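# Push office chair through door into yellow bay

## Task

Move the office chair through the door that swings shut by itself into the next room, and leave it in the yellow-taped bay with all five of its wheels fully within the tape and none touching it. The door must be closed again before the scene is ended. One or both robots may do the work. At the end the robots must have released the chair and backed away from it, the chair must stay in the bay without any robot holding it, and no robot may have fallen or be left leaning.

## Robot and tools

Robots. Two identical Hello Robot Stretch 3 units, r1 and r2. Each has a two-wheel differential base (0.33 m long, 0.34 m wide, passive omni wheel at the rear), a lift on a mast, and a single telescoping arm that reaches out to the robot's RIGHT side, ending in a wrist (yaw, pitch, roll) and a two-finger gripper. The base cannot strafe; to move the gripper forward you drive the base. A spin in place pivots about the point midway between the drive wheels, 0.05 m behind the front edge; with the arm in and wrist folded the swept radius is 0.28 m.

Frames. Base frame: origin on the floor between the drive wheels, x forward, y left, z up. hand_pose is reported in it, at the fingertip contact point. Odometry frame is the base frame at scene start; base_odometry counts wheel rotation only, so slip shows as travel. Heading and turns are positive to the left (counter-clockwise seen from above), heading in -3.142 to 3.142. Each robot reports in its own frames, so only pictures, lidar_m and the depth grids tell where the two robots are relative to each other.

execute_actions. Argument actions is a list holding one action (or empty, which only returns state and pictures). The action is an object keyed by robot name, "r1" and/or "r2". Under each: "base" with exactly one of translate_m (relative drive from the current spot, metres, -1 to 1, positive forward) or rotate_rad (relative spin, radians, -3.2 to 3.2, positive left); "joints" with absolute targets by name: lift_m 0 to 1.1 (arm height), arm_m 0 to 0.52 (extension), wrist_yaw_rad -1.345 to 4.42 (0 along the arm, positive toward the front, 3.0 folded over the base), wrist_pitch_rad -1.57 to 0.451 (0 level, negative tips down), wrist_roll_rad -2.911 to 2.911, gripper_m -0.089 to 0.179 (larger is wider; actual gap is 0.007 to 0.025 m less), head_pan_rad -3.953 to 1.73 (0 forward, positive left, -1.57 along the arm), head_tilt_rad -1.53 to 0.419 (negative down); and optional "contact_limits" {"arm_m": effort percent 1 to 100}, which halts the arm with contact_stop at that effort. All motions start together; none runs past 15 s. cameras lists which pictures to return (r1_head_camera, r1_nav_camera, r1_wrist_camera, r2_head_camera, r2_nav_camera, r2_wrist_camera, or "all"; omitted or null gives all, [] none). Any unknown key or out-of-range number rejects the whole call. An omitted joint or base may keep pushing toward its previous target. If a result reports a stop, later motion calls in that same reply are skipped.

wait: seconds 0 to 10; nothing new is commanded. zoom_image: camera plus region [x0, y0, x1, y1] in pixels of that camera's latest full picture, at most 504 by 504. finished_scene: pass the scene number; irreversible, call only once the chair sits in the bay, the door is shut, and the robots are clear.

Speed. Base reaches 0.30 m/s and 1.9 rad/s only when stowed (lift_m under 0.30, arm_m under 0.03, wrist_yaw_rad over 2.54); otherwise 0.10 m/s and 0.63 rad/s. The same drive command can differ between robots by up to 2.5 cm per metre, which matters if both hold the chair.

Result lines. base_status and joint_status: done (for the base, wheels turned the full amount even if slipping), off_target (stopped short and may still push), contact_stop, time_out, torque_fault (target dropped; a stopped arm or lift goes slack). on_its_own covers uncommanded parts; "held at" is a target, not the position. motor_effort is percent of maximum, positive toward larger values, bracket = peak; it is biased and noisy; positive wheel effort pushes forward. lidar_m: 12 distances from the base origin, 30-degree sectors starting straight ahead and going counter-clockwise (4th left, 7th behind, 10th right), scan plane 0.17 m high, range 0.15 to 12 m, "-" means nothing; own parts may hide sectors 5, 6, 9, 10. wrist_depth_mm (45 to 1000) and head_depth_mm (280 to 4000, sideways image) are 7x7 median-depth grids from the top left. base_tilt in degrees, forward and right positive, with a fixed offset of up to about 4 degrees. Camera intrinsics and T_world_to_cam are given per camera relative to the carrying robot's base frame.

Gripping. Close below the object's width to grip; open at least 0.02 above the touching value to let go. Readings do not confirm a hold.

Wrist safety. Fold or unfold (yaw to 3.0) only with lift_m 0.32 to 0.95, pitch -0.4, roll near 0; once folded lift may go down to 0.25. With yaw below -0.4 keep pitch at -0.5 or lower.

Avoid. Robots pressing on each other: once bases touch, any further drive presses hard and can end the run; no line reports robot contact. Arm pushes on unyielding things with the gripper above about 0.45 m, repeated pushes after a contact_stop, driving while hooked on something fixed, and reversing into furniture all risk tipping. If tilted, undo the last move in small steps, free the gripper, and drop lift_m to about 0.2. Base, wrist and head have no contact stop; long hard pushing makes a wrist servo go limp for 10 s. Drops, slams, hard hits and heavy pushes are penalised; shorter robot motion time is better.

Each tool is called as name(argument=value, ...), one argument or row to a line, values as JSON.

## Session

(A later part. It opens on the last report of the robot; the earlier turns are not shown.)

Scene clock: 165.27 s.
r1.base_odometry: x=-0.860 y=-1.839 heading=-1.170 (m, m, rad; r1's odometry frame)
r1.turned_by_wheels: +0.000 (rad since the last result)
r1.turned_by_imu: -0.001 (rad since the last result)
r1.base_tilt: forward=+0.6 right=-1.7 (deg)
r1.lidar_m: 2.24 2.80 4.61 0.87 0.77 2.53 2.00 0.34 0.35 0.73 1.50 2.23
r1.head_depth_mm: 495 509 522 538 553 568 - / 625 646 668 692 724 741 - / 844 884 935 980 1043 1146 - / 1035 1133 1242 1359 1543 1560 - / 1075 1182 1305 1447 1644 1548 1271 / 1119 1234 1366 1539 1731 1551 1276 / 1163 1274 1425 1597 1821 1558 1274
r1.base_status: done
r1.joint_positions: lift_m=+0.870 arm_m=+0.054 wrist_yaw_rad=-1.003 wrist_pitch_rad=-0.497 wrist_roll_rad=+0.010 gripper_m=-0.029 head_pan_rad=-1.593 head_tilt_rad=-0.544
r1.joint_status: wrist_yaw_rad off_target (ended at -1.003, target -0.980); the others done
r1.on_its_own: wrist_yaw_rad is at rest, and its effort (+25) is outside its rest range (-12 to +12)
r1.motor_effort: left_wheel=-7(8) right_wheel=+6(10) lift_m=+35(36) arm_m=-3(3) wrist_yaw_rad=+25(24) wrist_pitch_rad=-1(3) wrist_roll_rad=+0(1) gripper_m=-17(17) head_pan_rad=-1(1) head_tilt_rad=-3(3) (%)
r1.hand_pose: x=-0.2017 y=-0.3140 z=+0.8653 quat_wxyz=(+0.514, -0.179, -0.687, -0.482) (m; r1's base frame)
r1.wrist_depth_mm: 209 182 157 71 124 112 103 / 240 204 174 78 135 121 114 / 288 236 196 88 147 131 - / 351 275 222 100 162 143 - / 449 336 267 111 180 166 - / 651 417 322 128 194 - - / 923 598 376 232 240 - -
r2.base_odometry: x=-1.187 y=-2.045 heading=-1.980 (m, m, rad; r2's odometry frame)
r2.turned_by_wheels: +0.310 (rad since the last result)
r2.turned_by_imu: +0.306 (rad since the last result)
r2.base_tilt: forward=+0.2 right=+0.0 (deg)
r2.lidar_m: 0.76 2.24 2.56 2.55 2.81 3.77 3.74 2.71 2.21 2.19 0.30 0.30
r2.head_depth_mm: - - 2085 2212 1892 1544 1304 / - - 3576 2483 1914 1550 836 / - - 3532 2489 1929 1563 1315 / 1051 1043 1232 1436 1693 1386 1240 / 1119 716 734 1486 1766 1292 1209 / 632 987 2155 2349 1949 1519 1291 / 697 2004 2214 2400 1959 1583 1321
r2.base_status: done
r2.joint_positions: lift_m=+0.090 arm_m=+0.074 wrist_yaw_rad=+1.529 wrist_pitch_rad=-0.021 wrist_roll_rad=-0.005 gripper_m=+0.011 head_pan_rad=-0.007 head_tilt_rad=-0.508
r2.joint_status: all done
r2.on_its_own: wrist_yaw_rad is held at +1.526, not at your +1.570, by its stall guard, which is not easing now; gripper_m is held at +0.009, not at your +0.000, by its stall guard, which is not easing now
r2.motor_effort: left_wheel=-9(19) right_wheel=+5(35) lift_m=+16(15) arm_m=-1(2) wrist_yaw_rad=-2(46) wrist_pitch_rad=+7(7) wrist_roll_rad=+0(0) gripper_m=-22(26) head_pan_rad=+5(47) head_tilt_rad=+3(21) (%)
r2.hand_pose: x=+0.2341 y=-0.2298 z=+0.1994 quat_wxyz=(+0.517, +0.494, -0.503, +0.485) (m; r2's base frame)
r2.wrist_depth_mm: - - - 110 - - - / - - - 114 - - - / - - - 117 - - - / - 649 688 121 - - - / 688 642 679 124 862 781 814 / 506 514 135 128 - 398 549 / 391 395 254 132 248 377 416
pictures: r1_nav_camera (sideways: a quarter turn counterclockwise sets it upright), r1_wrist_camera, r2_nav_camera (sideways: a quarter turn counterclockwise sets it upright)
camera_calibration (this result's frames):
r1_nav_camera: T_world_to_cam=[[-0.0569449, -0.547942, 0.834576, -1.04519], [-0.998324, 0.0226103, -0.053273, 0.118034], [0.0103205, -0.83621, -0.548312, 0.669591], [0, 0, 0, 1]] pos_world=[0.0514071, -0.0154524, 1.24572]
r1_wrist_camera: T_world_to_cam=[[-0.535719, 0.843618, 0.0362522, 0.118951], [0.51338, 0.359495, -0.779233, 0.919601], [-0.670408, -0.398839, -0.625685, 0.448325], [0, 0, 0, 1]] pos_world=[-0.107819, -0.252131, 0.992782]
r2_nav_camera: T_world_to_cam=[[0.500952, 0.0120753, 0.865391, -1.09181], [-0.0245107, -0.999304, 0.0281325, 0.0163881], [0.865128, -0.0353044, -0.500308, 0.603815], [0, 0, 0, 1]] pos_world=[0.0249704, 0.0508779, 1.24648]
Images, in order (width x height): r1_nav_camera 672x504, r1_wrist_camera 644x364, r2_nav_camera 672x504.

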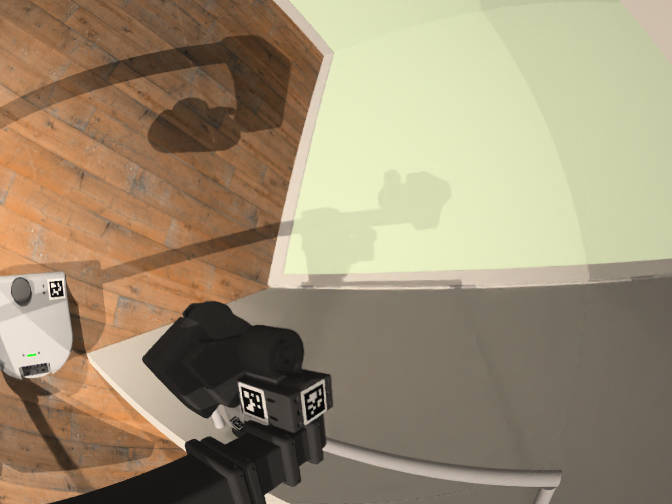

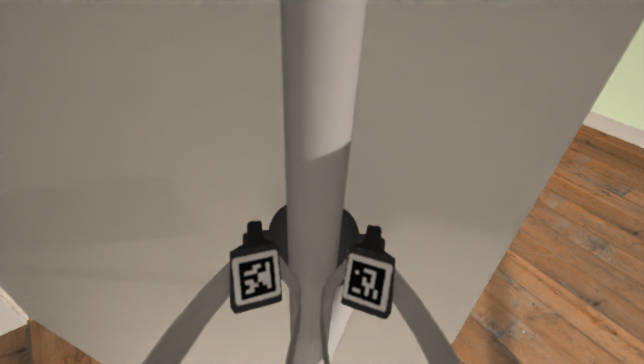

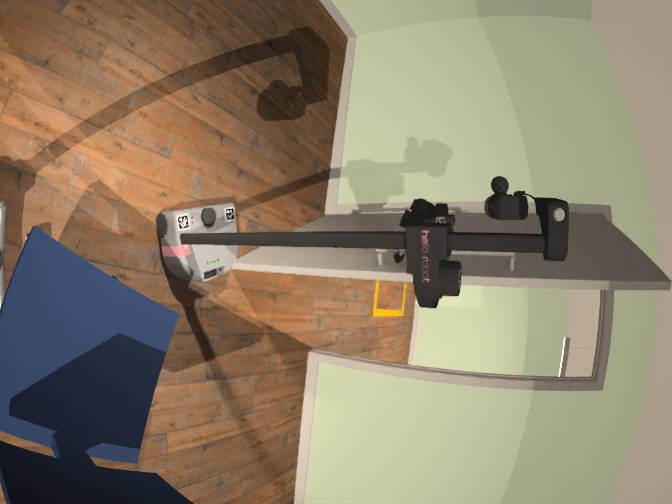

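execute_actions(
  actions=[
    {"r1":{"base":{"translate_m":0.105},"joints":{"arm_m":0.068,"wrist_yaw_rad":-1.065}},"r2":{"base":{"translate_m":0.05}}},
  ],
  cameras=[],
)

execute_actions(
  actions=[
    {"r1":{"base":{"translate_m":0.105},"joints":{"arm_m":0.091,"wrist_yaw_rad":-1.145}},"r2":{"base":{"translate_m":0.1}}},
  ],
  cameras=["r1_wrist_camera"],
)

Scene clock: 173.67 s.
r1.base_odometry: x=-0.820 y=-1.936 heading=-1.170 (m, m, rad; r1's odometry frame)
r1.turned_by_wheels: +0.000 (rad since the last result)
r1.turned_by_imu: -0.001 (rad since the last result)
r1.base_tilt: forward=+0.5 right=-1.7 (deg)
r1.lidar_m: 2.14 2.67 4.56 0.83 2.86 2.63 2.07 0.34 0.36 0.91 1.55 2.13
r1.head_depth_mm: 590 596 602 608 617 - - / 799 812 827 837 854 - - / 1033 1117 1201 1329 1386 - - / 1072 1168 1291 1443 1614 1634 - / 1116 1219 1347 1507 1707 1552 1302 / 1163 1266 1397 1585 1771 1557 1272 / 1205 1319 1464 1661 1837 1545 1263
r1.base_status: done
r1.joint_positions: lift_m=+0.870 arm_m=+0.068 wrist_yaw_rad=-1.111 wrist_pitch_rad=-0.497 wrist_roll_rad=+0.012 gripper_m=-0.029 head_pan_rad=-1.593 head_tilt_rad=-0.544
r1.joint_status: wrist_yaw_rad off_target (ended at -1.111, target -1.065); the others done
r1.on_its_own: wrist_yaw_rad is held at -1.112, not at your -1.065, by its stall guard, which is not easing now
r1.motor_effort: left_wheel=-2(11) right_wheel=+3(13) lift_m=+35(36) arm_m=+5(8) wrist_yaw_rad=-2(34) wrist_pitch_rad=-2(3) wrist_roll_rad=+0(1) gripper_m=-16(18) head_pan_rad=-1(1) head_tilt_rad=-3(4) (%)
r1.hand_pose: x=-0.2130 y=-0.3074 z=+0.8653 quat_wxyz=(+0.487, -0.216, -0.677, -0.508) (m; r1's base frame)
r1.wrist_depth_mm: 206 179 156 71 124 112 104 / 236 202 173 78 134 121 116 / 283 232 194 88 147 130 - / 344 272 221 99 161 145 - / 442 329 265 111 179 169 - / 627 409 - 130 195 - - / 924 594 381 249 247 - -
r2.base_odometry: x=-1.207 y=-2.090 heading=-1.980 (m, m, rad; r2's odometry frame)
r2.turned_by_wheels: +0.000 (rad since the last result)
r2.turned_by_imu: +0.001 (rad since the last result)
r2.base_tilt: forward=+0.2 right=+0.1 (deg)
r2.lidar_m: 0.71 0.71 2.55 2.54 2.80 3.83 3.79 2.72 2.21 2.21 0.29 0.29
r2.head_depth_mm: - - 2036 2197 1911 1546 1307 / - - 3552 2479 1911 1564 1308 / - - 3570 2504 1920 1562 1309 / - - 3617 2503 1930 1563 1253 / 1001 1026 1106 1437 1696 1377 1187 / 1182 1040 667 2305 1817 1275 1137 / 1767 791 647 2247 1877 1579 1292
r2.base_status: done
r2.joint_positions: lift_m=+0.090 arm_m=+0.074 wrist_yaw_rad=+1.545 wrist_pitch_rad=-0.021 wrist_roll_rad=-0.005 gripper_m=+0.010 head_pan_rad=-0.007 head_tilt_rad=-0.507
r2.joint_status: not commanded
r2.on_its_own: wrist_yaw_rad is held at +1.526, not at your +1.570, by its stall guard, which is not easing now; gripper_m is held at +0.009, not at your +0.000, by its stall guard, which is not easing now; wrist_yaw_rad is at rest, and its effort (-14) is outside its rest range (-12 to +12)
r2.motor_effort: left_wheel=-4(7) right_wheel=+10(25) lift_m=+16(15) arm_m=+0(1) wrist_yaw_rad=-14(14) wrist_pitch_rad=+7(7) wrist_roll_rad=+0(0) gripper_m=-22(23) head_pan_rad=+5(5) head_tilt_rad=+3(2) (%)
r2.hand_pose: x=+0.2342 y=-0.2256 z=+0.1995 quat_wxyz=(+0.513, +0.498, -0.499, +0.489) (m; r2's base frame)
r2.wrist_depth_mm: - - - 108 - - - / - - - 111 - - - / - - - 114 - - - / 579 621 816 118 - - - / 586 623 272 122 817 787 791 / 509 513 132 126 344 481 551 / 392 395 241 130 245 377 418
pictures: none
No camera images: the call's "cameras" was empty. Leave "cameras" out to get every camera's image.

Scene clock: 175.90 s.
r1.base_odometry: x=-0.779 y=-2.033 heading=-1.170 (m, m, rad; r1's odometry frame)
r1.turned_by_wheels: +0.000 (rad since the last result)
r1.turned_by_imu: +0.000 (rad since the last result)
r1.base_tilt: forward=+0.6 right=-1.6 (deg)
r1.lidar_m: 2.05 2.55 4.52 0.77 0.75 2.72 2.13 0.34 0.36 1.27 1.59 2.03
r1.head_depth_mm: 754 740 728 713 707 - - / 1031 1096 1128 1101 1074 - - / 1079 1168 1287 1410 1575 - - / 1112 1213 1332 1476 1661 1651 - / 1151 1260 1391 1549 1749 1549 1268 / 1192 1314 1451 1633 1840 1549 1271 / 1236 1371 1534 1727 1895 1544 1266
r1.base_status: done
r1.joint_positions: lift_m=+0.870 arm_m=+0.091 wrist_yaw_rad=-1.199 wrist_pitch_rad=-0.496 wrist_roll_rad=+0.011 gripper_m=-0.029 head_pan_rad=-1.593 head_tilt_rad=-0.544
r1.joint_status: wrist_yaw_rad off_target (ended at -1.199, target -1.145); the others done
r1.on_its_own: wrist_yaw_rad is held at -1.199, not at your -1.145, by its stall guard, which is not easing now
r1.motor_effort: left_wheel=-3(13) right_wheel=+5(16) lift_m=+35(35) arm_m=+5(13) wrist_yaw_rad=+0(57) wrist_pitch_rad=-2(3) wrist_roll_rad=+0(1) gripper_m=-16(20) head_pan_rad=-2(1) head_tilt_rad=-3(3) (%)
r1.hand_pose: x=-0.2208 y=-0.3132 z=+0.8656 quat_wxyz=(+0.464, -0.246, -0.666, -0.529) (m; r1's base frame)
r1.wrist_depth_mm: 210 182 157 71 124 111 102 / 243 206 175 78 134 120 113 / 291 236 197 87 146 130 - / 359 276 224 99 161 141 - / 466 338 270 111 179 165 - / 670 427 - 129 194 - - / 945 629 388 244 242 - -
r2.base_odometry: x=-1.246 y=-2.182 heading=-1.980 (m, m, rad; r2's odometry frame)
r2.turned_by_wheels: +0.000 (rad since the last result)
r2.turned_by_imu: +0.001 (rad since the last result)
r2.base_tilt: forward=+0.2 right=+0.0 (deg)
r2.lidar_m: 0.99 0.63 2.54 2.52 2.78 3.92 3.87 2.74 2.23 2.22 0.29 0.29
r2.head_depth_mm: - - 2962 2137 1899 1552 1304 / - - 3539 2469 1906 1556 1313 / - - 3589 2498 1915 1559 1309 / - - 3582 2501 1930 1559 1319 / - - 3634 2506 1876 1522 1245 / - 1552 1011 2150 1887 1576 1163 / 883 1820 584 2267 1950 1578 959
r2.base_status: done
r2.joint_positions: lift_m=+0.090 arm_m=+0.074 wrist_yaw_rad=+1.580 wrist_pitch_rad=-0.021 wrist_roll_rad=-0.005 gripper_m=+0.010 head_pan_rad=-0.007 head_tilt_rad=-0.507
r2.joint_status: not commanded
r2.on_its_own: gripper_m is held at +0.009, not at your +0.000, by its stall guard, which is not easing now
r2.motor_effort: left_wheel=-2(3) right_wheel=+7(23) lift_m=+15(16) arm_m=+1(1) wrist_yaw_rad=-1(27) wrist_pitch_rad=+7(7) wrist_roll_rad=+0(0) gripper_m=-20(25) head_pan_rad=+5(6) head_tilt_rad=+3(3) (%)
r2.hand_pose: x=+0.2343 y=-0.2165 z=+0.1995 quat_wxyz=(+0.505, +0.506, -0.491, +0.498) (m; r2's base frame)
r2.wrist_depth_mm: - - - 108 - - - / - - - 111 - - - / - - - 115 - - - / 524 722 - 118 - - - / 507 603 677 122 842 790 800 / 511 486 133 126 346 510 551 / 394 382 239 130 249 399 417
pictures: r1_wrist_camera
camera_calibration (this result's frames):
r1_wrist_camera: T_world_to_cam=[[-0.360257, 0.932202, 0.0348439, 0.17571], [0.573068, 0.250631, -0.780242, 0.909345], [-0.736076, -0.26112, -0.624507, 0.463645], [0, 0, 0, 1]] pos_world=[-0.116538, -0.27064, 0.992936]
Images, in order (width x height): r1_wrist_camera 644x364.

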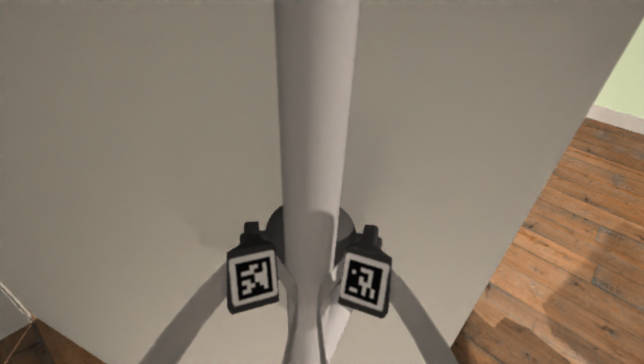

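execute_actions(
  actions=[
    {"r1":{"base":{"translate_m":0.095},"joints":{"arm_m":0.120,"wrist_yaw_rad":-1.25}},"r2":{"base":{"translate_m":0.1}}},
  ],
  cameras=[],
)

execute_actions(
  actions=[
    {"r1":{"base":{"translate_m":0.095},"joints":{"arm_m":0.155,"wrist_yaw_rad":-1.30}},"r2":{"base":{"translate_m":0.1}}},
  ],
  cameras=["r1_wrist_camera","r2_nav_camera","r2_head_camera"],
)

Scene clock: 181.20 s.
r1.base_odometry: x=-0.742 y=-2.120 heading=-1.170 (m, m, rad; r1's odometry frame)
r1.turned_by_wheels: +0.000 (rad since the last result)
r1.turned_by_imu: -0.001 (rad since the last result)
r1.base_tilt: forward=+0.4 right=-1.6 (deg)
r1.lidar_m: 1.96 2.44 4.48 0.71 0.71 0.76 2.19 0.34 0.36 1.31 1.64 1.94
r1.head_depth_mm: 1009 987 925 869 812 - - / 1070 1152 1263 1365 1479 - 1189 / 1111 1201 1313 1464 1592 - - / 1144 1247 1370 1514 1695 - - / 1188 1289 1433 1598 1785 1545 1273 / 1224 1344 1498 1676 1842 1566 1273 / 1273 1408 1575 1771 1898 1547 1274
r1.base_status: done
r1.joint_positions: lift_m=+0.870 arm_m=+0.120 wrist_yaw_rad=-1.264 wrist_pitch_rad=-0.494 wrist_roll_rad=+0.012 gripper_m=-0.029 head_pan_rad=-1.593 head_tilt_rad=-0.544
r1.joint_status: all done
r1.on_its_own: wrist_yaw_rad is at rest, and its effort (+15) is outside its rest range (-12 to +12)
r1.motor_effort: left_wheel=-6(12) right_wheel=+6(15) lift_m=+35(36) arm_m=+6(13) wrist_yaw_rad=+15(49) wrist_pitch_rad=-3(4) wrist_roll_rad=-1(1) gripper_m=-17(18) head_pan_rad=-1(1) head_tilt_rad=-3(4) (%)
r1.hand_pose: x=-0.2256 y=-0.3290 z=+0.8658 quat_wxyz=(+0.447, -0.268, -0.658, -0.543) (m; r1's base frame)
r1.wrist_depth_mm: 224 189 160 71 123 111 101 / 259 214 178 79 134 119 110 / 314 246 200 88 146 128 - / 391 291 230 100 160 139 - / 522 355 278 111 177 159 - / 786 455 - 130 193 - - / 934 682 395 252 235 - -
r2.base_odometry: x=-1.286 y=-2.274 heading=-1.981 (m, m, rad; r2's odometry frame)
r2.turned_by_wheels: +0.000 (rad since the last result)
r2.turned_by_imu: +0.002 (rad since the last result)
r2.base_tilt: forward=+0.2 right=+0.1 (deg)
r2.lidar_m: 1.00 0.58 2.53 2.51 2.77 4.02 3.96 2.76 2.25 2.24 0.29 0.29
r2.head_depth_mm: - - 3327 2053 1894 1553 1303 / - - 3569 2488 1925 1564 1309 / - - 3602 2494 1919 1559 1305 / - - 3605 2531 1923 1565 1311 / - - 3606 2539 1931 1568 1322 / - - 1615 1488 1378 1331 1307 / 1028 977 917 981 1830 1584 1165
r2.base_status: done
r2.joint_positions: lift_m=+0.090 arm_m=+0.074 wrist_yaw_rad=+1.584 wrist_pitch_rad=-0.021 wrist_roll_rad=-0.005 gripper_m=+0.010 head_pan_rad=-0.007 head_tilt_rad=-0.507
r2.joint_status: not commanded
r2.on_its_own: gripper_m is held at +0.009, not at your +0.000, by its stall guard, which is not easing now
r2.motor_effort: left_wheel=+2(7) right_wheel=+4(19) lift_m=+16(16) arm_m=+1(1) wrist_yaw_rad=-4(5) wrist_pitch_rad=+7(7) wrist_roll_rad=+0(0) gripper_m=-22(21) head_pan_rad=+5(5) head_tilt_rad=+4(4) (%)
r2.hand_pose: x=+0.2343 y=-0.2155 z=+0.1995 quat_wxyz=(+0.504, +0.507, -0.490, +0.499) (m; r2's base frame)
r2.wrist_depth_mm: - 842 - 109 - - - / - 864 - 112 - - - / - 936 - 116 - - - / 612 924 - 119 - - - / 533 731 689 123 837 788 806 / 502 351 134 126 - 545 550 / 391 358 230 131 259 413 416
pictures: none
No camera images: the call's "cameras" was empty. Leave "cameras" out to get every camera's image.

Scene clock: 183.23 s.
r1.base_odometry: x=-0.705 y=-2.208 heading=-1.171 (m, m, rad; r1's odometry frame)
r1.turned_by_wheels: +0.000 (rad since the last result)
r1.turned_by_imu: +0.000 (rad since the last result)
r1.base_tilt: forward=+0.3 right=-1.7 (deg)
r1.lidar_m: 1.87 2.32 4.47 4.49 0.70 0.80 2.25 0.36 0.35 1.36 1.67 1.86
r1.head_depth_mm: 1061 1147 1214 1162 942 - 952 / 1100 1199 1300 1429 1524 - 1240 / 1135 1236 1355 1499 - - 1240 / 1175 1278 1420 1570 1717 - 1221 / 1220 1334 1484 1642 1830 1600 1252 / 1258 1388 1543 1726 1896 1552 1271 / 1303 1444 1616 1811 1959 1550 1268
r1.base_status: done
r1.joint_positions: lift_m=+0.870 arm_m=+0.155 wrist_yaw_rad=-1.311 wrist_pitch_rad=-0.494 wrist_roll_rad=+0.011 gripper_m=-0.029 head_pan_rad=-1.593 head_tilt_rad=-0.544
r1.joint_status: all done
r1.on_its_own: wrist_yaw_rad is at rest, and its effort (+13) is outside its rest range (-12 to +12)
r1.motor_effort: left_wheel=-6(13) right_wheel=+7(14) lift_m=+35(36) arm_m=+6(16) wrist_yaw_rad=+13(55) wrist_pitch_rad=-4(4) wrist_roll_rad=+0(1) gripper_m=-16(20) head_pan_rad=-1(1) head_tilt_rad=-4(2) (%)
r1.hand_pose: x=-0.2285 y=-0.3543 z=+0.8660 quat_wxyz=(+0.435, -0.284, -0.651, -0.554) (m; r1's base frame)
r1.wrist_depth_mm: 248 201 167 71 123 109 98 / 295 230 186 79 133 117 105 / 363 267 208 88 145 126 117 / 459 317 237 100 160 136 - / 666 392 293 111 174 151 776 / 937 517 - 129 189 - 645 / 967 845 413 245 231 - 932
r2.base_odometry: x=-1.326 y=-2.366 heading=-1.981 (m, m, rad; r2's odometry frame)
r2.turned_by_wheels: +0.000 (rad since the last result)
r2.turned_by_imu: +0.001 (rad since the last result)
r2.base_tilt: forward=+0.3 right=+0.1 (deg)
r2.lidar_m: 1.27 0.84 0.56 2.49 2.74 4.11 4.09 2.78 2.26 2.25 0.29 0.29
r2.head_depth_mm: 3945 - 3545 2294 1897 1551 1303 / 3991 - 3558 2489 1886 1553 1301 / - - 3583 2494 1915 1559 1310 / - - 3569 2522 1931 1563 1317 / - - 3620 2549 1925 1575 1320 / - - 1716 1708 1685 1532 1323 / 1210 1199 1189 1181 1176 1171 1245
r2.base_status: done
r2.joint_positions: lift_m=+0.090 arm_m=+0.074 wrist_yaw_rad=+1.579 wrist_pitch_rad=-0.021 wrist_roll_rad=-0.005 gripper_m=+0.010 head_pan_rad=-0.007 head_tilt_rad=-0.507
r2.joint_status: not commanded
r2.on_its_own: gripper_m is held at +0.009, not at your +0.000, by its stall guard, which is not easing now
r2.motor_effort: left_wheel=+0(9) right_wheel=+4(15) lift_m=+15(17) arm_m=+1(1) wrist_yaw_rad=-1(4) wrist_pitch_rad=+7(7) wrist_roll_rad=+0(0) gripper_m=-20(20) head_pan_rad=+5(5) head_tilt_rad=+3(3) (%)
r2.hand_pose: x=+0.2343 y=-0.2168 z=+0.1995 quat_wxyz=(+0.505, +0.506, -0.491, +0.498) (m; r2's base frame)
r2.wrist_depth_mm: 693 - - 109 - - - / 718 - - 112 - - - / 732 - - 116 - - - / 737 - - 119 - - - / 700 741 706 123 856 779 812 / 507 353 - 126 - 542 547 / 393 352 230 131 259 417 414
pictures: r1_wrist_camera, r2_head_camera (sideways: a quarter turn clockwise sets it upright), r2_nav_camera (sideways: a quarter turn counterclockwise sets it upright)
camera_calibration (this result's frames):
r1_wrist_camera: T_world_to_cam=[[-0.253732, 0.966632, 0.0352516, 0.247484], [0.596163, 0.184979, -0.781264, 0.907239], [-0.761715, -0.177216, -0.623205, 0.470238], [0, 0, 0, 1]] pos_world=[-0.11988, -0.323712, 0.993123]
r2_head_camera: T_world_to_cam=[[-0.529506, 0.0473932, -0.846981, 1.12897], [0.0670393, 0.997653, 0.0139133, -0.0131989], [0.845653, -0.0494139, -0.53144, 0.648117], [0, 0, 0, 1]] pos_world=[0.0506006, -0.00831176, 1.30084]
r2_nav_camera: T_world_to_cam=[[0.500206, 0.0121207, 0.865821, -1.09237], [-0.0244548, -0.999305, 0.0281175, 0.0164072], [0.865561, -0.035238, -0.499563, 0.602843], [0, 0, 0, 1]] pos_world=[0.025014, 0.0508791, 1.24649]
Images, in order (width x height): r1_wrist_camera 644x364, r2_head_camera 896x504, r2_nav_camera 672x504.

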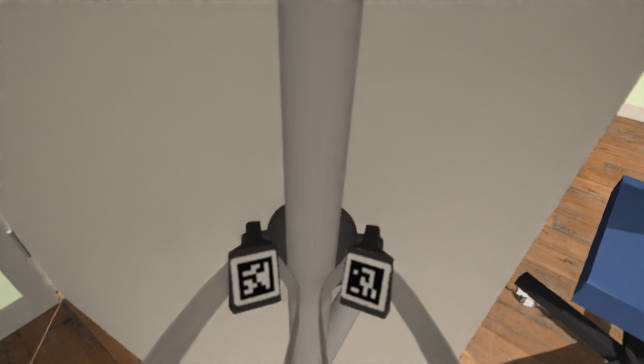

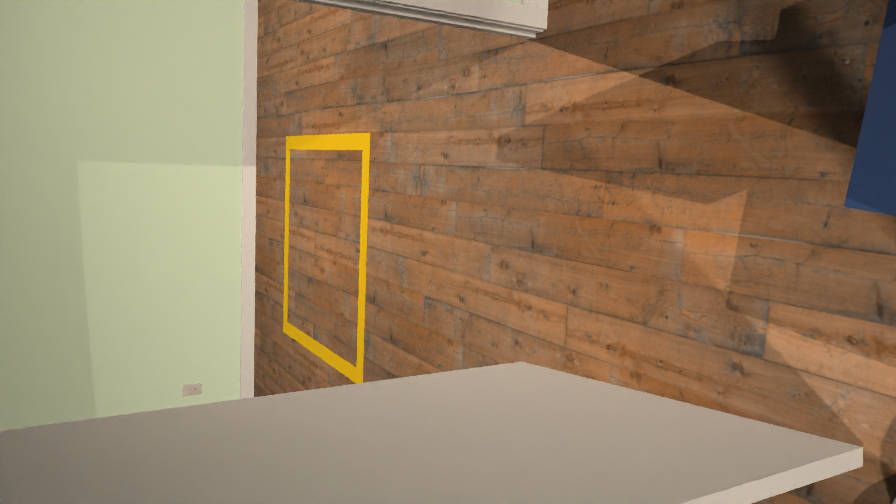

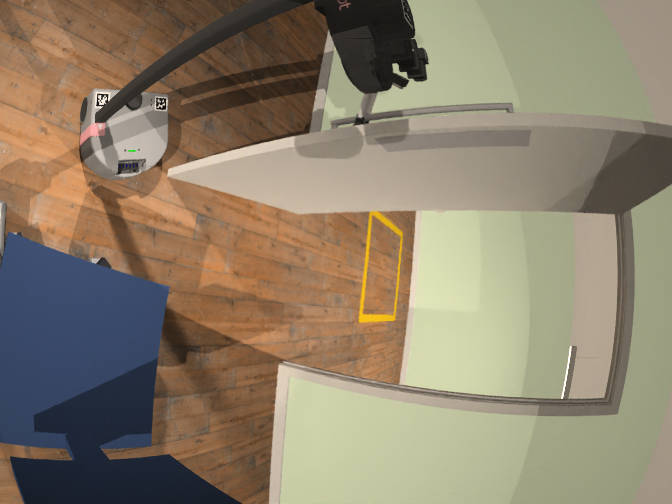

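execute_actions(
  actions=[
    {"r1":{"joints":{"wrist_yaw_rad":-1.312}},"r2":{"base":{"translate_m":1.0},"joints":{"head_tilt_rad":-0.75}}},
  ],
  cameras=["r2_wrist_camera","r2_nav_camera","r2_head_camera"],
)

Scene clock: 207.40 s.
r1.base_odometry: x=-0.705 y=-2.208 heading=-1.171 (m, m, rad; r1's odometry frame)
r1.turned_by_wheels: +0.000 (rad since the last result)
r1.turned_by_imu: -0.002 (rad since the last result)
r1.base_tilt: forward=+0.4 right=-1.5 (deg)
r1.lidar_m: 1.88 2.34 4.46 4.50 3.14 2.90 2.25 0.36 0.35 1.35 1.68 1.86
r1.head_depth_mm: 1061 1143 1218 1169 942 - 955 / 1103 1192 1306 1431 1531 - 1252 / 1135 1238 1350 1488 - - 1246 / 1178 1278 1414 1568 1696 - 1211 / 1224 1336 1477 1634 1820 1583 1254 / 1253 1383 1537 1728 1895 1556 1271 / 1317 1448 1611 1824 1968 1544 1271
r1.base_status: not commanded
r1.joint_positions: lift_m=+0.870 arm_m=+0.155 wrist_yaw_rad=-1.314 wrist_pitch_rad=-0.494 wrist_roll_rad=+0.010 gripper_m=-0.029 head_pan_rad=-1.593 head_tilt_rad=-0.544
r1.joint_status: all done
r1.motor_effort: left_wheel=-7(7) right_wheel=+7(8) lift_m=+35(35) arm_m=+6(6) wrist_yaw_rad=+2(11) wrist_pitch_rad=-3(3) wrist_roll_rad=+1(1) gripper_m=-16(17) head_pan_rad=-1(1) head_tilt_rad=-4(3) (%)
r1.hand_pose: x=-0.2286 y=-0.3539 z=+0.8660 quat_wxyz=(+0.434, -0.284, -0.651, -0.555) (m; r1's base frame)
r1.wrist_depth_mm: 247 201 166 71 123 109 98 / 293 228 185 79 133 117 105 / 358 266 208 88 145 126 117 / 460 317 238 101 159 136 - / 664 392 291 111 174 153 - / 923 515 - 134 189 - - / 960 842 412 213 233 - -
r2.base_odometry: x=-1.725 y=-3.283 heading=-1.981 (m, m, rad; r2's odometry frame)
r2.turned_by_wheels: +0.000 (rad since the last result)
r2.turned_by_imu: +0.008 (rad since the last result)
r2.base_tilt: forward=+0.2 right=+0.0 (deg)
r2.lidar_m: 3.62 0.45 0.35 0.34 0.36 0.77 5.03 2.97 2.43 2.42 0.29 0.29
r2.head_depth_mm: 3231 2897 2244 1829 1537 846 746 / 3262 2903 2237 1825 1534 846 748 / 3296 2934 2219 1832 1541 846 746 / 3267 2929 2253 1840 1561 1341 775 / 3337 2933 2259 1845 1559 1345 1177 / 3383 2944 2255 1837 1560 1326 1186 / 3455 2959 2273 1105 1031 1033 1039
r2.base_status: done
r2.joint_positions: lift_m=+0.090 arm_m=+0.074 wrist_yaw_rad=+1.568 wrist_pitch_rad=-0.021 wrist_roll_rad=-0.005 gripper_m=+0.010 head_pan_rad=-0.007 head_tilt_rad=-0.741
r2.joint_status: all done
r2.on_its_own: gripper_m is held at +0.009, not at your +0.000, by its stall guard, which is not easing now
r2.motor_effort: left_wheel=-5(7) right_wheel=+9(14) lift_m=+15(15) arm_m=+1(1) wrist_yaw_rad=+8(7) wrist_pitch_rad=+7(7) wrist_roll_rad=+0(0) gripper_m=-22(21) head_pan_rad=+5(5) head_tilt_rad=-5(22) (%)
r2.hand_pose: x=+0.2343 y=-0.2196 z=+0.1995 quat_wxyz=(+0.508, +0.503, -0.494, +0.495) (m; r2's base frame)
r2.wrist_depth_mm: 653 - - 109 - - 529 / 656 - - 112 - - 523 / 640 - - 115 - - 527 / 657 - - 118 - - 541 / 637 731 708 122 863 789 542 / 509 352 - 126 - 543 547 / 393 354 237 130 258 413 418
pictures: r2_head_camera (sideways: a quarter turn clockwise sets it upright), r2_nav_camera (sideways: a quarter turn counterclockwise sets it upright), r2_wrist_camera
camera_calibration (this result's frames):
r2_head_camera: T_world_to_cam=[[-0.711599, 0.0486357, -0.7009, 0.939666], [0.0685677, 0.997646, -0.000387369, 0.0054117], [0.699232, -0.0483348, -0.713259, 0.885528], [0, 0, 0, 1]] pos_world=[0.0491055, -0.00829849, 1.29023]
r2_nav_camera: T_world_to_cam=[[0.68748, 0.01084, 0.726123, -0.911397], [-0.0173921, -0.999356, 0.0313855, 0.0121186], [0.725995, -0.0342057, -0.686848, 0.847339], [0, 0, 0, 1]] pos_world=[0.0116134, 0.0509742, 1.2434]
r2_wrist_camera: T_world_to_cam=[[-0.00555109, -0.999496, 0.0312468, -0.228244], [-0.205557, -0.0294395, -0.978202, 0.268273], [0.978629, -0.0118531, -0.20529, -0.0249002], [0, 0, 0, 1]] pos_world=[0.0782465, -0.220526, 0.264446]
Images, in order (width x height): r2_head_camera 896x504, r2_nav_camera 672x504, r2_wrist_camera 644x364.

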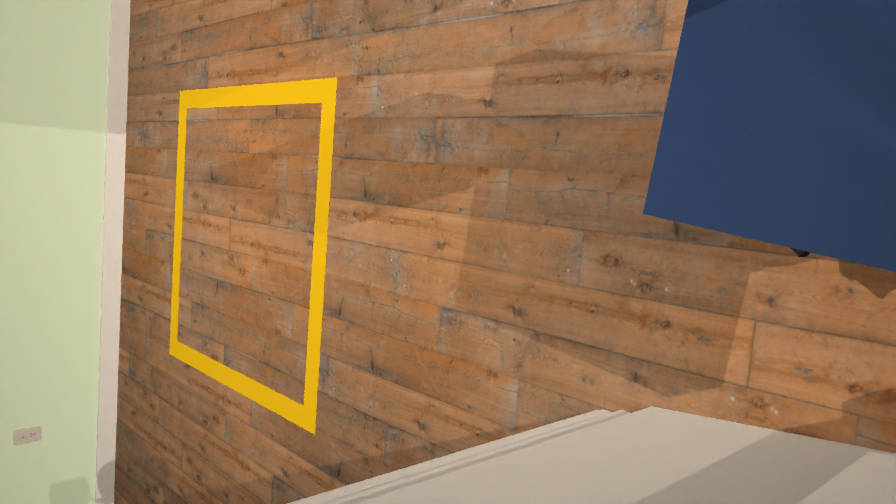

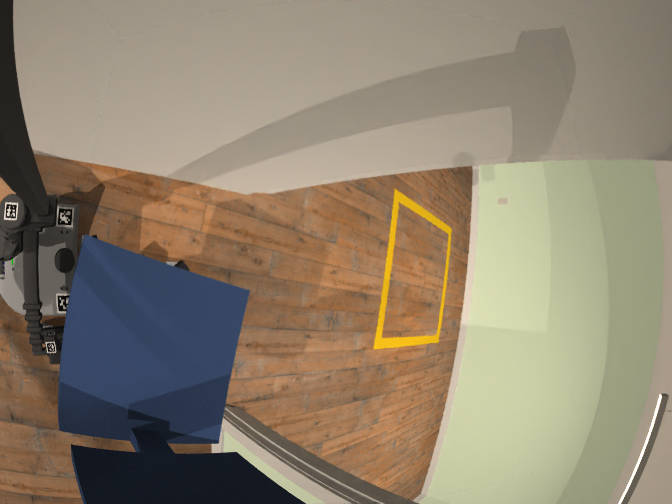

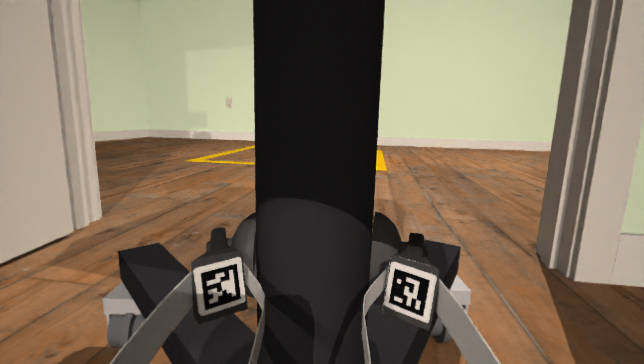

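execute_actions(
  actions=[
    {"r2":{"base":{"translate_m":1.0},"joints":{"head_tilt_rad":-0.95}}},
  ],
  cameras=["r2_wrist_camera","r2_nav_camera","r2_head_camera"],
)

Scene clock: 225.57 s.
r1.base_odometry: x=-0.705 y=-2.208 heading=-1.171 (m, m, rad; r1's odometry frame)
r1.turned_by_wheels: +0.000 (rad since the last result)
r1.turned_by_imu: -0.002 (rad since the last result)
r1.base_tilt: forward=+0.6 right=-1.5 (deg)
r1.lidar_m: 1.87 2.34 4.46 4.49 3.15 2.90 2.25 0.36 0.35 1.35 1.68 1.86
r1.head_depth_mm: 1055 1143 1224 1167 941 - 952 / 1105 1194 1298 1433 1531 - 1248 / 1128 1238 1357 1498 - - 1246 / 1184 1284 1414 1575 1705 - 1204 / 1218 1335 1470 1643 1812 1598 1263 / 1262 1394 1539 1726 1886 1546 1265 / 1316 1447 1612 1811 1950 1546 1268
r1.base_status: not commanded
r1.joint_positions: lift_m=+0.870 arm_m=+0.155 wrist_yaw_rad=-1.314 wrist_pitch_rad=-0.494 wrist_roll_rad=+0.010 gripper_m=-0.029 head_pan_rad=-1.593 head_tilt_rad=-0.544
r1.joint_status: not commanded
r1.motor_effort: left_wheel=-6(6) right_wheel=+7(7) lift_m=+35(35) arm_m=+5(6) wrist_yaw_rad=+1(2) wrist_pitch_rad=-3(3) wrist_roll_rad=+0(0) gripper_m=-17(17) head_pan_rad=-1(1) head_tilt_rad=-3(4) (%)
r1.hand_pose: x=-0.2286 y=-0.3539 z=+0.8660 quat_wxyz=(+0.434, -0.284, -0.651, -0.555) (m; r1's base frame)
r1.wrist_depth_mm: 248 201 166 71 124 109 98 / 295 229 185 79 134 117 105 / 358 266 209 88 144 126 117 / 460 317 238 101 159 136 - / 662 394 292 111 174 153 - / 911 514 - 134 188 - - / 955 838 414 214 234 - -
r2.base_odometry: x=-2.124 y=-4.199 heading=-1.981 (m, m, rad; r2's odometry frame)
r2.turned_by_wheels: +0.000 (rad since the last result)
r2.turned_by_imu: +0.008 (rad since the last result)
r2.base_tilt: forward=+0.2 right=+0.1 (deg)
r2.lidar_m: 2.67 2.64 2.17 0.32 0.33 0.42 5.98 3.15 0.74 2.59 0.29 0.29
r2.head_depth_mm: 2399 2060 1746 1561 868 781 711 / 2394 2050 1766 1537 871 781 712 / 2430 2051 1774 1543 871 785 714 / 2453 2052 1762 1530 1354 779 713 / 2465 2072 1759 1546 1379 1241 1114 / 2481 2062 1766 1548 1378 1237 1122 / 2494 2076 1768 1545 1372 1239 1124
r2.base_status: done
r2.joint_positions: lift_m=+0.090 arm_m=+0.074 wrist_yaw_rad=+1.561 wrist_pitch_rad=-0.021 wrist_roll_rad=-0.005 gripper_m=+0.010 head_pan_rad=-0.007 head_tilt_rad=-0.938
r2.joint_status: all done
r2.on_its_own: gripper_m is held at +0.009, not at your +0.000, by its stall guard, which is not easing now; wrist_yaw_rad is at rest, and its effort (+13) is outside its rest range (-12 to +12)
r2.motor_effort: left_wheel=-6(7) right_wheel=+10(20) lift_m=+15(16) arm_m=+0(0) wrist_yaw_rad=+13(13) wrist_pitch_rad=+7(7) wrist_roll_rad=+0(0) gripper_m=-22(23) head_pan_rad=+5(5) head_tilt_rad=-6(21) (%)
r2.hand_pose: x=+0.2343 y=-0.2215 z=+0.1995 quat_wxyz=(+0.509, +0.502, -0.495, +0.494) (m; r2's base frame)
r2.wrist_depth_mm: - - - 109 - - - / - - - 111 - - - / - - - 115 - - - / - - - 118 - - - / 715 731 737 122 810 787 802 / 509 354 - 126 - 539 549 / 394 363 231 130 257 416 415
pictures: r2_head_camera (sideways: a quarter turn clockwise sets it upright), r2_nav_camera (sideways: a quarter turn counterclockwise sets it upright), r2_wrist_camera
camera_calibration (this result's frames):
r2_head_camera: T_world_to_cam=[[-0.835335, 0.0494543, -0.547512, 0.740566], [0.067236, 0.997659, -0.0124673, 0.0211449], [0.545614, -0.0472269, -0.836705, 1.04698], [0, 0, 0, 1]] pos_world=[0.0459533, -0.00827409, 1.28174]
r2_nav_camera: T_world_to_cam=[[0.816641, 0.00998229, 0.57706, -0.717953], [-0.0109713, -0.999401, 0.0328144, 0.0102274], [0.577042, -0.0331287, -0.816042, 1.01625], [0, 0, 0, 1]] pos_world=[0.0000033266, 0.0510551, 1.24327]
r2_wrist_camera: T_world_to_cam=[[-0.0127993, -0.99943, 0.0312474, -0.228433], [-0.205765, -0.0279486, -0.978202, 0.268594], [0.978518, -0.0189499, -0.20529, -0.0264571], [0, 0, 0, 1]] pos_world=[0.0782321, -0.221298, 0.264446]
Images, in order (width x height): r2_head_camera 896x504, r2_nav_camera 672x504, r2_wrist_camera 644x364.

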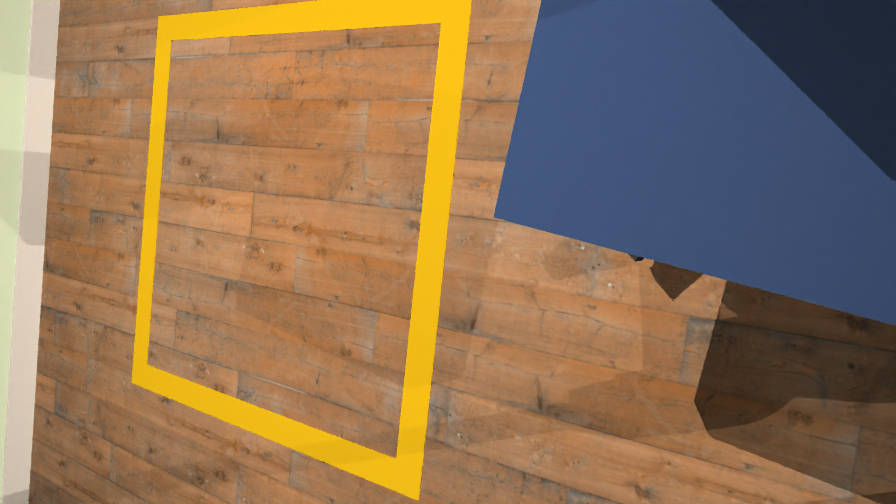

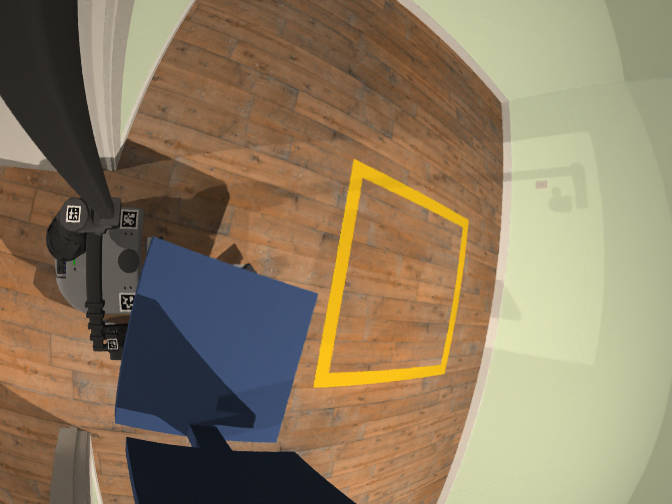

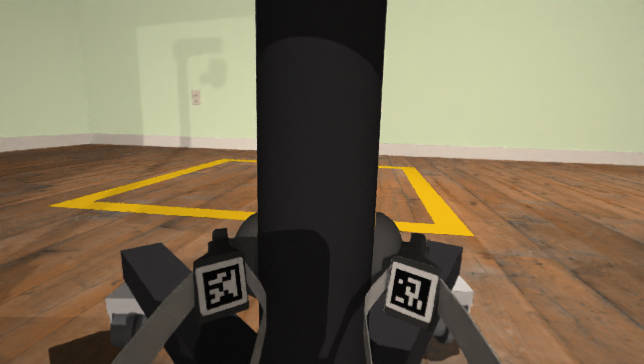

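execute_actions(
  actions=[
    {"r1":{"joints":{"gripper_m":0.14}},"r2":{"base":{"translate_m":1.0},"joints":{"head_tilt_rad":-1.2}}},
  ],
  cameras=["r1_nav_camera","r2_nav_camera","r2_head_camera"],
)

Scene clock: 248.07 s.
r1.base_odometry: x=-0.705 y=-2.208 heading=-1.170 (m, m, rad; r1's odometry frame)
r1.turned_by_wheels: +0.000 (rad since the last result)
r1.turned_by_imu: -0.001 (rad since the last result)
r1.base_tilt: forward=+0.3 right=-1.8 (deg)
r1.lidar_m: 1.88 2.34 4.46 4.52 3.17 2.90 2.23 1.46 1.33 1.35 1.68 1.86
r1.head_depth_mm: 1064 1144 1247 1379 1488 - 1216 / 1096 1189 1309 1433 1531 - 1247 / 1134 1235 1349 1503 - - 1241 / 1174 1285 1417 1567 1718 - 1206 / 1222 1327 1476 1634 1818 1600 1260 / 1262 1390 1530 1735 1889 1536 1261 / 1320 1444 1609 1822 1959 1539 1263
r1.base_status: not commanded
r1.joint_positions: lift_m=+0.870 arm_m=+0.155 wrist_yaw_rad=-1.314 wrist_pitch_rad=-0.512 wrist_roll_rad=+0.010 gripper_m=+0.140 head_pan_rad=-1.593 head_tilt_rad=-0.544
r1.joint_status: all done
r1.motor_effort: left_wheel=+0(6) right_wheel=+0(8) lift_m=+35(35) arm_m=+5(5) wrist_yaw_rad=+3(7) wrist_pitch_rad=+7(7) wrist_roll_rad=+0(0) gripper_m=+0(79) head_pan_rad=-1(1) head_tilt_rad=-3(2) (%)
r1.hand_pose: x=-0.2261 y=-0.3531 z=+0.8622 quat_wxyz=(+0.429, -0.279, -0.653, -0.559) (m; r1's base frame)
r1.wrist_depth_mm: 765 912 - - - - - / 800 984 - - - - - / 852 - - - - - - / 887 - - - - - - / 950 - - - - - - / 971 - - - - - - / 940 960 961 960 - 964 -
r2.base_odometry: x=-2.524 y=-5.116 heading=-1.982 (m, m, rad; r2's odometry frame)
r2.turned_by_wheels: +0.000 (rad since the last result)
r2.turned_by_imu: +0.008 (rad since the last result)
r2.base_tilt: forward=+0.2 right=+0.0 (deg)
r2.lidar_m: 1.70 1.88 2.00 1.99 1.36 1.11 1.20 1.33 1.96 2.76 0.29 0.29
r2.head_depth_mm: 1698 1564 1449 854 802 753 1127 / 1698 1567 1445 853 800 760 1110 / 1697 1562 916 855 799 761 - / 1681 1558 1458 862 796 762 - / 1684 1561 1448 1355 1258 1199 - / 1693 1553 1446 1350 1256 1190 - / 1681 1561 1444 1340 1261 1187 1132
r2.base_status: done
r2.joint_positions: lift_m=+0.090 arm_m=+0.074 wrist_yaw_rad=+1.556 wrist_pitch_rad=-0.021 wrist_roll_rad=-0.005 gripper_m=+0.010 head_pan_rad=-0.007 head_tilt_rad=-1.186
r2.joint_status: all done
r2.on_its_own: gripper_m is held at +0.009, not at your +0.000, by its stall guard, which is not easing now; wrist_yaw_rad is at rest, and its effort (+16) is outside its rest range (-12 to +12)
r2.motor_effort: left_wheel=-6(7) right_wheel=+11(20) lift_m=+15(16) arm_m=+0(0) wrist_yaw_rad=+16(17) wrist_pitch_rad=+7(7) wrist_roll_rad=+0(0) gripper_m=-24(22) head_pan_rad=+5(5) head_tilt_rad=-8(24) (%)
r2.hand_pose: x=+0.2343 y=-0.2228 z=+0.1995 quat_wxyz=(+0.510, +0.500, -0.497, +0.492) (m; r2's base frame)
r2.wrist_depth_mm: - - - 109 - - - / - - - 112 - - - / - - - 115 - - - / - - - 118 - - - / 722 732 754 122 794 789 817 / 507 356 - 126 - 545 547 / 393 362 233 131 259 413 418
pictures: r1_nav_camera (sideways: a quarter turn counterclockwise sets it upright), r2_head_camera (sideways: a quarter turn clockwise sets it upright), r2_nav_camera (sideways: a quarter turn counterclockwise sets it upright)
camera_calibration (this result's frames):
r1_nav_camera: T_world_to_cam=[[-0.056945, -0.547943, 0.834575, -1.04519], [-0.998324, 0.0226104, -0.053273, 0.118034], [0.0103204, -0.83621, -0.548312, 0.669591], [0, 0, 0, 1]] pos_world=[0.0514071, -0.0154524, 1.24572]
r2_head_camera: T_world_to_cam=[[-0.943889, 0.0501648, -0.32643, 0.453262], [0.0623071, 0.997696, -0.0268414, 0.0398821], [0.324331, -0.0456742, -0.94484, 1.18882], [0, 0, 0, 1]] pos_world=[0.039773, -0.00822958, 1.27227]
r2_nav_camera: T_world_to_cam=[[0.933002, 0.00921704, 0.359754, -0.435604], [-0.00277465, -0.999458, 0.0328024, 0.0102037], [0.359862, -0.0316029, -0.93247, 1.16887], [0, 0, 0, 1]] pos_world=[-0.0141836, 0.0511528, 1.24631]
Images, in order (width x height): r1_nav_camera 672x504, r2_head_camera 896x504, r2_nav_camera 672x504.

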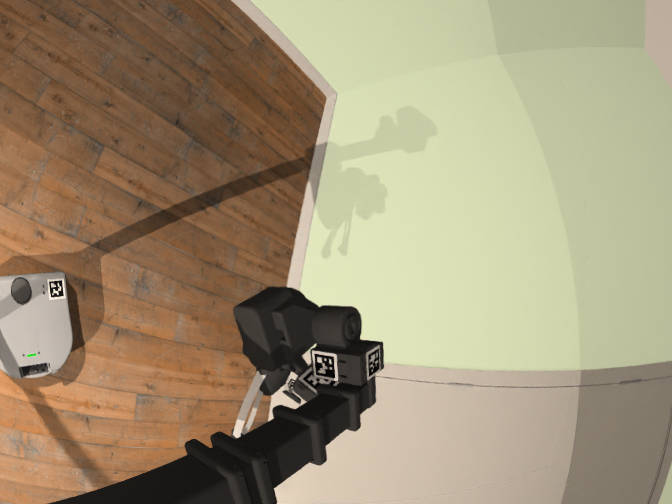

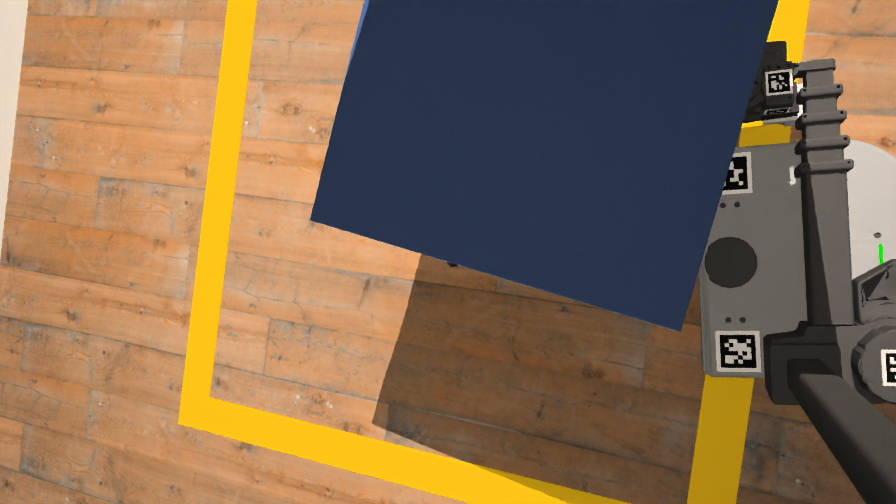

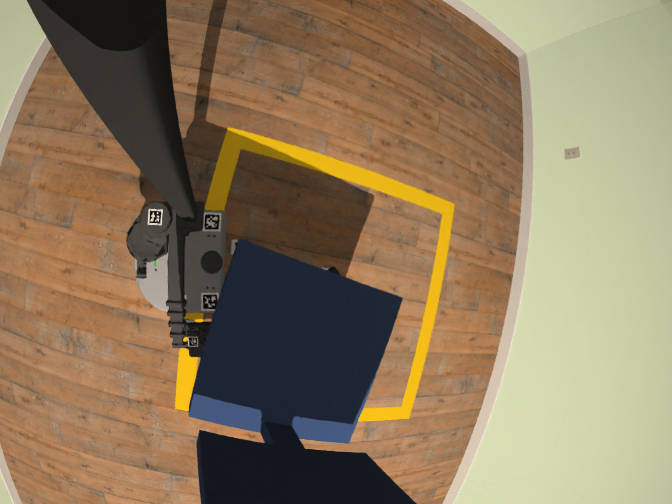

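execute_actions(
  actions=[
    {"r1":{"base":{"translate_m":0.15}},"r2":{"base":{"translate_m":0.265},"joints":{"arm_m":0.045}}},
  ],
  cameras=[],
)

execute_actions(
  actions=[
    {"r2":{"joints":{"gripper_m":0.15}}},
  ],
  cameras=["r2_wrist_camera"],
)

Scene clock: 261.00 s.
r1.base_odometry: x=-0.646 y=-2.346 heading=-1.170 (m, m, rad; r1's odometry frame)
r1.turned_by_wheels: +0.000 (rad since the last result)
r1.turned_by_imu: -0.001 (rad since the last result)
r1.base_tilt: forward=+0.6 right=-1.6 (deg)
r1.lidar_m: 1.73 2.16 4.40 4.43 3.30 3.02 2.34 1.52 1.39 1.41 1.76 1.72
r1.head_depth_mm: 1113 1198 1301 1432 1546 - 1216 / 1135 1249 1356 1496 1610 - 1246 / 1188 1292 1407 1565 - - 1242 / 1232 1344 1465 1634 1782 - 1210 / 1269 1390 1535 1693 1875 1593 1259 / 1317 1445 1597 1797 1939 1544 1270 / 1366 1519 1689 1898 1962 1536 1266
r1.base_status: done
r1.joint_positions: lift_m=+0.870 arm_m=+0.155 wrist_yaw_rad=-1.314 wrist_pitch_rad=-0.512 wrist_roll_rad=+0.010 gripper_m=+0.140 head_pan_rad=-1.593 head_tilt_rad=-0.544
r1.joint_status: not commanded
r1.motor_effort: left_wheel=+0(6) right_wheel=-1(3) lift_m=+35(34) arm_m=+6(5) wrist_yaw_rad=+1(2) wrist_pitch_rad=+7(7) wrist_roll_rad=+1(0) gripper_m=+0(0) head_pan_rad=-1(1) head_tilt_rad=-3(3) (%)
r1.hand_pose: x=-0.2261 y=-0.3531 z=+0.8621 quat_wxyz=(+0.429, -0.279, -0.653, -0.559) (m; r1's base frame)
r1.wrist_depth_mm: 811 950 - - - - - / 865 - - - - - - / 902 - - - - - - / 924 - - - - - - / - - - - - - - / - - - - - - - / 944 955 949 968 - 962 -
r2.base_odometry: x=-2.630 y=-5.359 heading=-1.982 (m, m, rad; r2's odometry frame)
r2.turned_by_wheels: +0.000 (rad since the last result)
r2.turned_by_imu: +0.003 (rad since the last result)
r2.base_tilt: forward=+0.2 right=+0.0 (deg)
r2.lidar_m: 1.44 1.60 1.95 1.94 1.68 1.37 1.37 1.61 2.42 2.81 0.28 0.26
r2.head_depth_mm: 1567 1564 1452 855 802 753 1122 / 1588 1566 1454 855 800 753 1108 / 1610 1565 1446 851 799 759 - / 1636 1552 1450 852 797 762 - / 1622 1558 1446 1346 797 764 - / 1638 1565 1447 1345 1270 1190 - / 1636 1558 1451 1353 1264 1185 1131
r2.base_status: done
r2.joint_positions: lift_m=+0.090 arm_m=+0.045 wrist_yaw_rad=+1.585 wrist_pitch_rad=-0.021 wrist_roll_rad=-0.005 gripper_m=+0.010 head_pan_rad=-0.007 head_tilt_rad=-1.186
r2.joint_status: all done
r2.on_its_own: gripper_m is held at +0.009, not at your +0.000, by its stall guard, which is not easing now
r2.motor_effort: left_wheel=-2(10) right_wheel=+7(29) lift_m=+16(15) arm_m=+1(5) wrist_yaw_rad=-2(35) wrist_pitch_rad=+7(7) wrist_roll_rad=+0(0) gripper_m=-21(25) head_pan_rad=+5(4) head_tilt_rad=-6(7) (%)
r2.hand_pose: x=+0.2343 y=-0.1864 z=+0.1995 quat_wxyz=(+0.503, +0.507, -0.489, +0.499) (m; r2's base frame)
r2.wrist_depth_mm: - - - 108 - - - / - - - 111 - - - / - - - 115 - - - / - - - 118 - - - / 717 731 680 122 846 802 802 / 509 457 132 125 359 512 550 / 392 379 235 129 255 414 417
pictures: none
No camera images: the call's "cameras" was empty. Leave "cameras" out to get every camera's image.

Scene clock: 262.90 s.
r1.base_odometry: x=-0.646 y=-2.346 heading=-1.170 (m, m, rad; r1's odometry frame)
r1.turned_by_wheels: +0.000 (rad since the last result)
r1.turned_by_imu: +0.000 (rad since the last result)
r1.base_tilt: forward=+0.4 right=-1.7 (deg)
r1.lidar_m: 1.73 2.16 4.39 4.44 3.30 3.02 2.34 1.52 1.39 1.41 1.75 1.72
r1.head_depth_mm: 1115 1205 1298 1428 1552 - 1223 / 1147 1239 1354 1497 1605 - 1246 / 1186 1288 1409 1575 - - 1239 / 1226 1336 1465 1639 1781 - 1222 / 1269 1396 1537 1708 1878 1585 1265 / 1314 1452 1608 1806 1940 1536 1269 / 1373 1517 1671 1882 1971 1545 1266
r1.base_status: not commanded
r1.joint_positions: lift_m=+0.870 arm_m=+0.155 wrist_yaw_rad=-1.314 wrist_pitch_rad=-0.512 wrist_roll_rad=+0.010 gripper_m=+0.140 head_pan_rad=-1.593 head_tilt_rad=-0.544
r1.joint_status: not commanded
r1.motor_effort: left_wheel=+0(0) right_wheel=+0(0) lift_m=+35(35) arm_m=+5(6) wrist_yaw_rad=+2(2) wrist_pitch_rad=+7(7) wrist_roll_rad=+0(0) gripper_m=+0(0) head_pan_rad=-1(1) head_tilt_rad=-4(3) (%)
r1.hand_pose: x=-0.2261 y=-0.3531 z=+0.8621 quat_wxyz=(+0.429, -0.279, -0.653, -0.559) (m; r1's base frame)
r1.wrist_depth_mm: 801 962 - - - - - / 839 - - - - - - / 893 - - - - - - / 932 - - - - - - / - - - - - - - / - - - - - - - / 936 960 942 984 - 976 -
r2.base_odometry: x=-2.630 y=-5.359 heading=-1.982 (m, m, rad; r2's odometry frame)
r2.turned_by_wheels: +0.000 (rad since the last result)
r2.turned_by_imu: +0.001 (rad since the last result)
r2.base_tilt: forward=+0.2 right=+0.1 (deg)
r2.lidar_m: 1.44 1.59 1.95 1.94 1.68 1.37 1.37 1.61 2.42 2.81 0.29 0.27
r2.head_depth_mm: 1588 1557 1457 855 799 755 1119 / 1577 1577 1448 856 801 755 1108 / 1607 1565 1448 853 800 758 - / 1628 1569 1451 854 797 765 - / 1618 1561 1451 1349 795 771 - / 1636 1550 1437 1349 1267 1193 - / 1647 1558 1440 1349 1260 1191 1127
r2.base_status: not commanded
r2.joint_positions: lift_m=+0.090 arm_m=+0.045 wrist_yaw_rad=+1.585 wrist_pitch_rad=-0.021 wrist_roll_rad=-0.005 gripper_m=+0.150 head_pan_rad=-0.007 head_tilt_rad=-1.186
r2.joint_status: all done
r2.motor_effort: left_wheel=-3(2) right_wheel=+5(9) lift_m=+16(15) arm_m=+0(0) wrist_yaw_rad=-3(2) wrist_pitch_rad=+7(7) wrist_roll_rad=+0(0) gripper_m=+0(86) head_pan_rad=+5(5) head_tilt_rad=-7(7) (%)
r2.hand_pose: x=+0.2343 y=-0.1863 z=+0.1995 quat_wxyz=(+0.503, +0.507, -0.489, +0.500) (m; r2's base frame)
r2.wrist_depth_mm: - - - 110 - - - / - - - 113 - - - / - - - 118 - - - / - - - 120 - - - / 724 800 690 124 779 868 805 / 524 313 311 128 344 - 558 / 377 364 230 132 262 390 416
pictures: r2_wrist_camera
camera_calibration (this result's frames):
r2_wrist_camera: T_world_to_cam=[[0.011051, -0.999451, 0.0312229, -0.198881], [-0.205042, -0.0328262, -0.978202, 0.268495], [0.978691, 0.00440807, -0.205293, -0.0214664], [0, 0, 0, 1]] pos_world=[0.0782597, -0.189864, 0.264445]
Images, in order (width x height): r2_wrist_camera 644x364.

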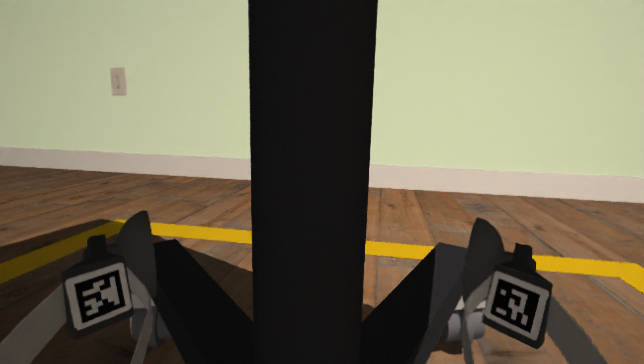

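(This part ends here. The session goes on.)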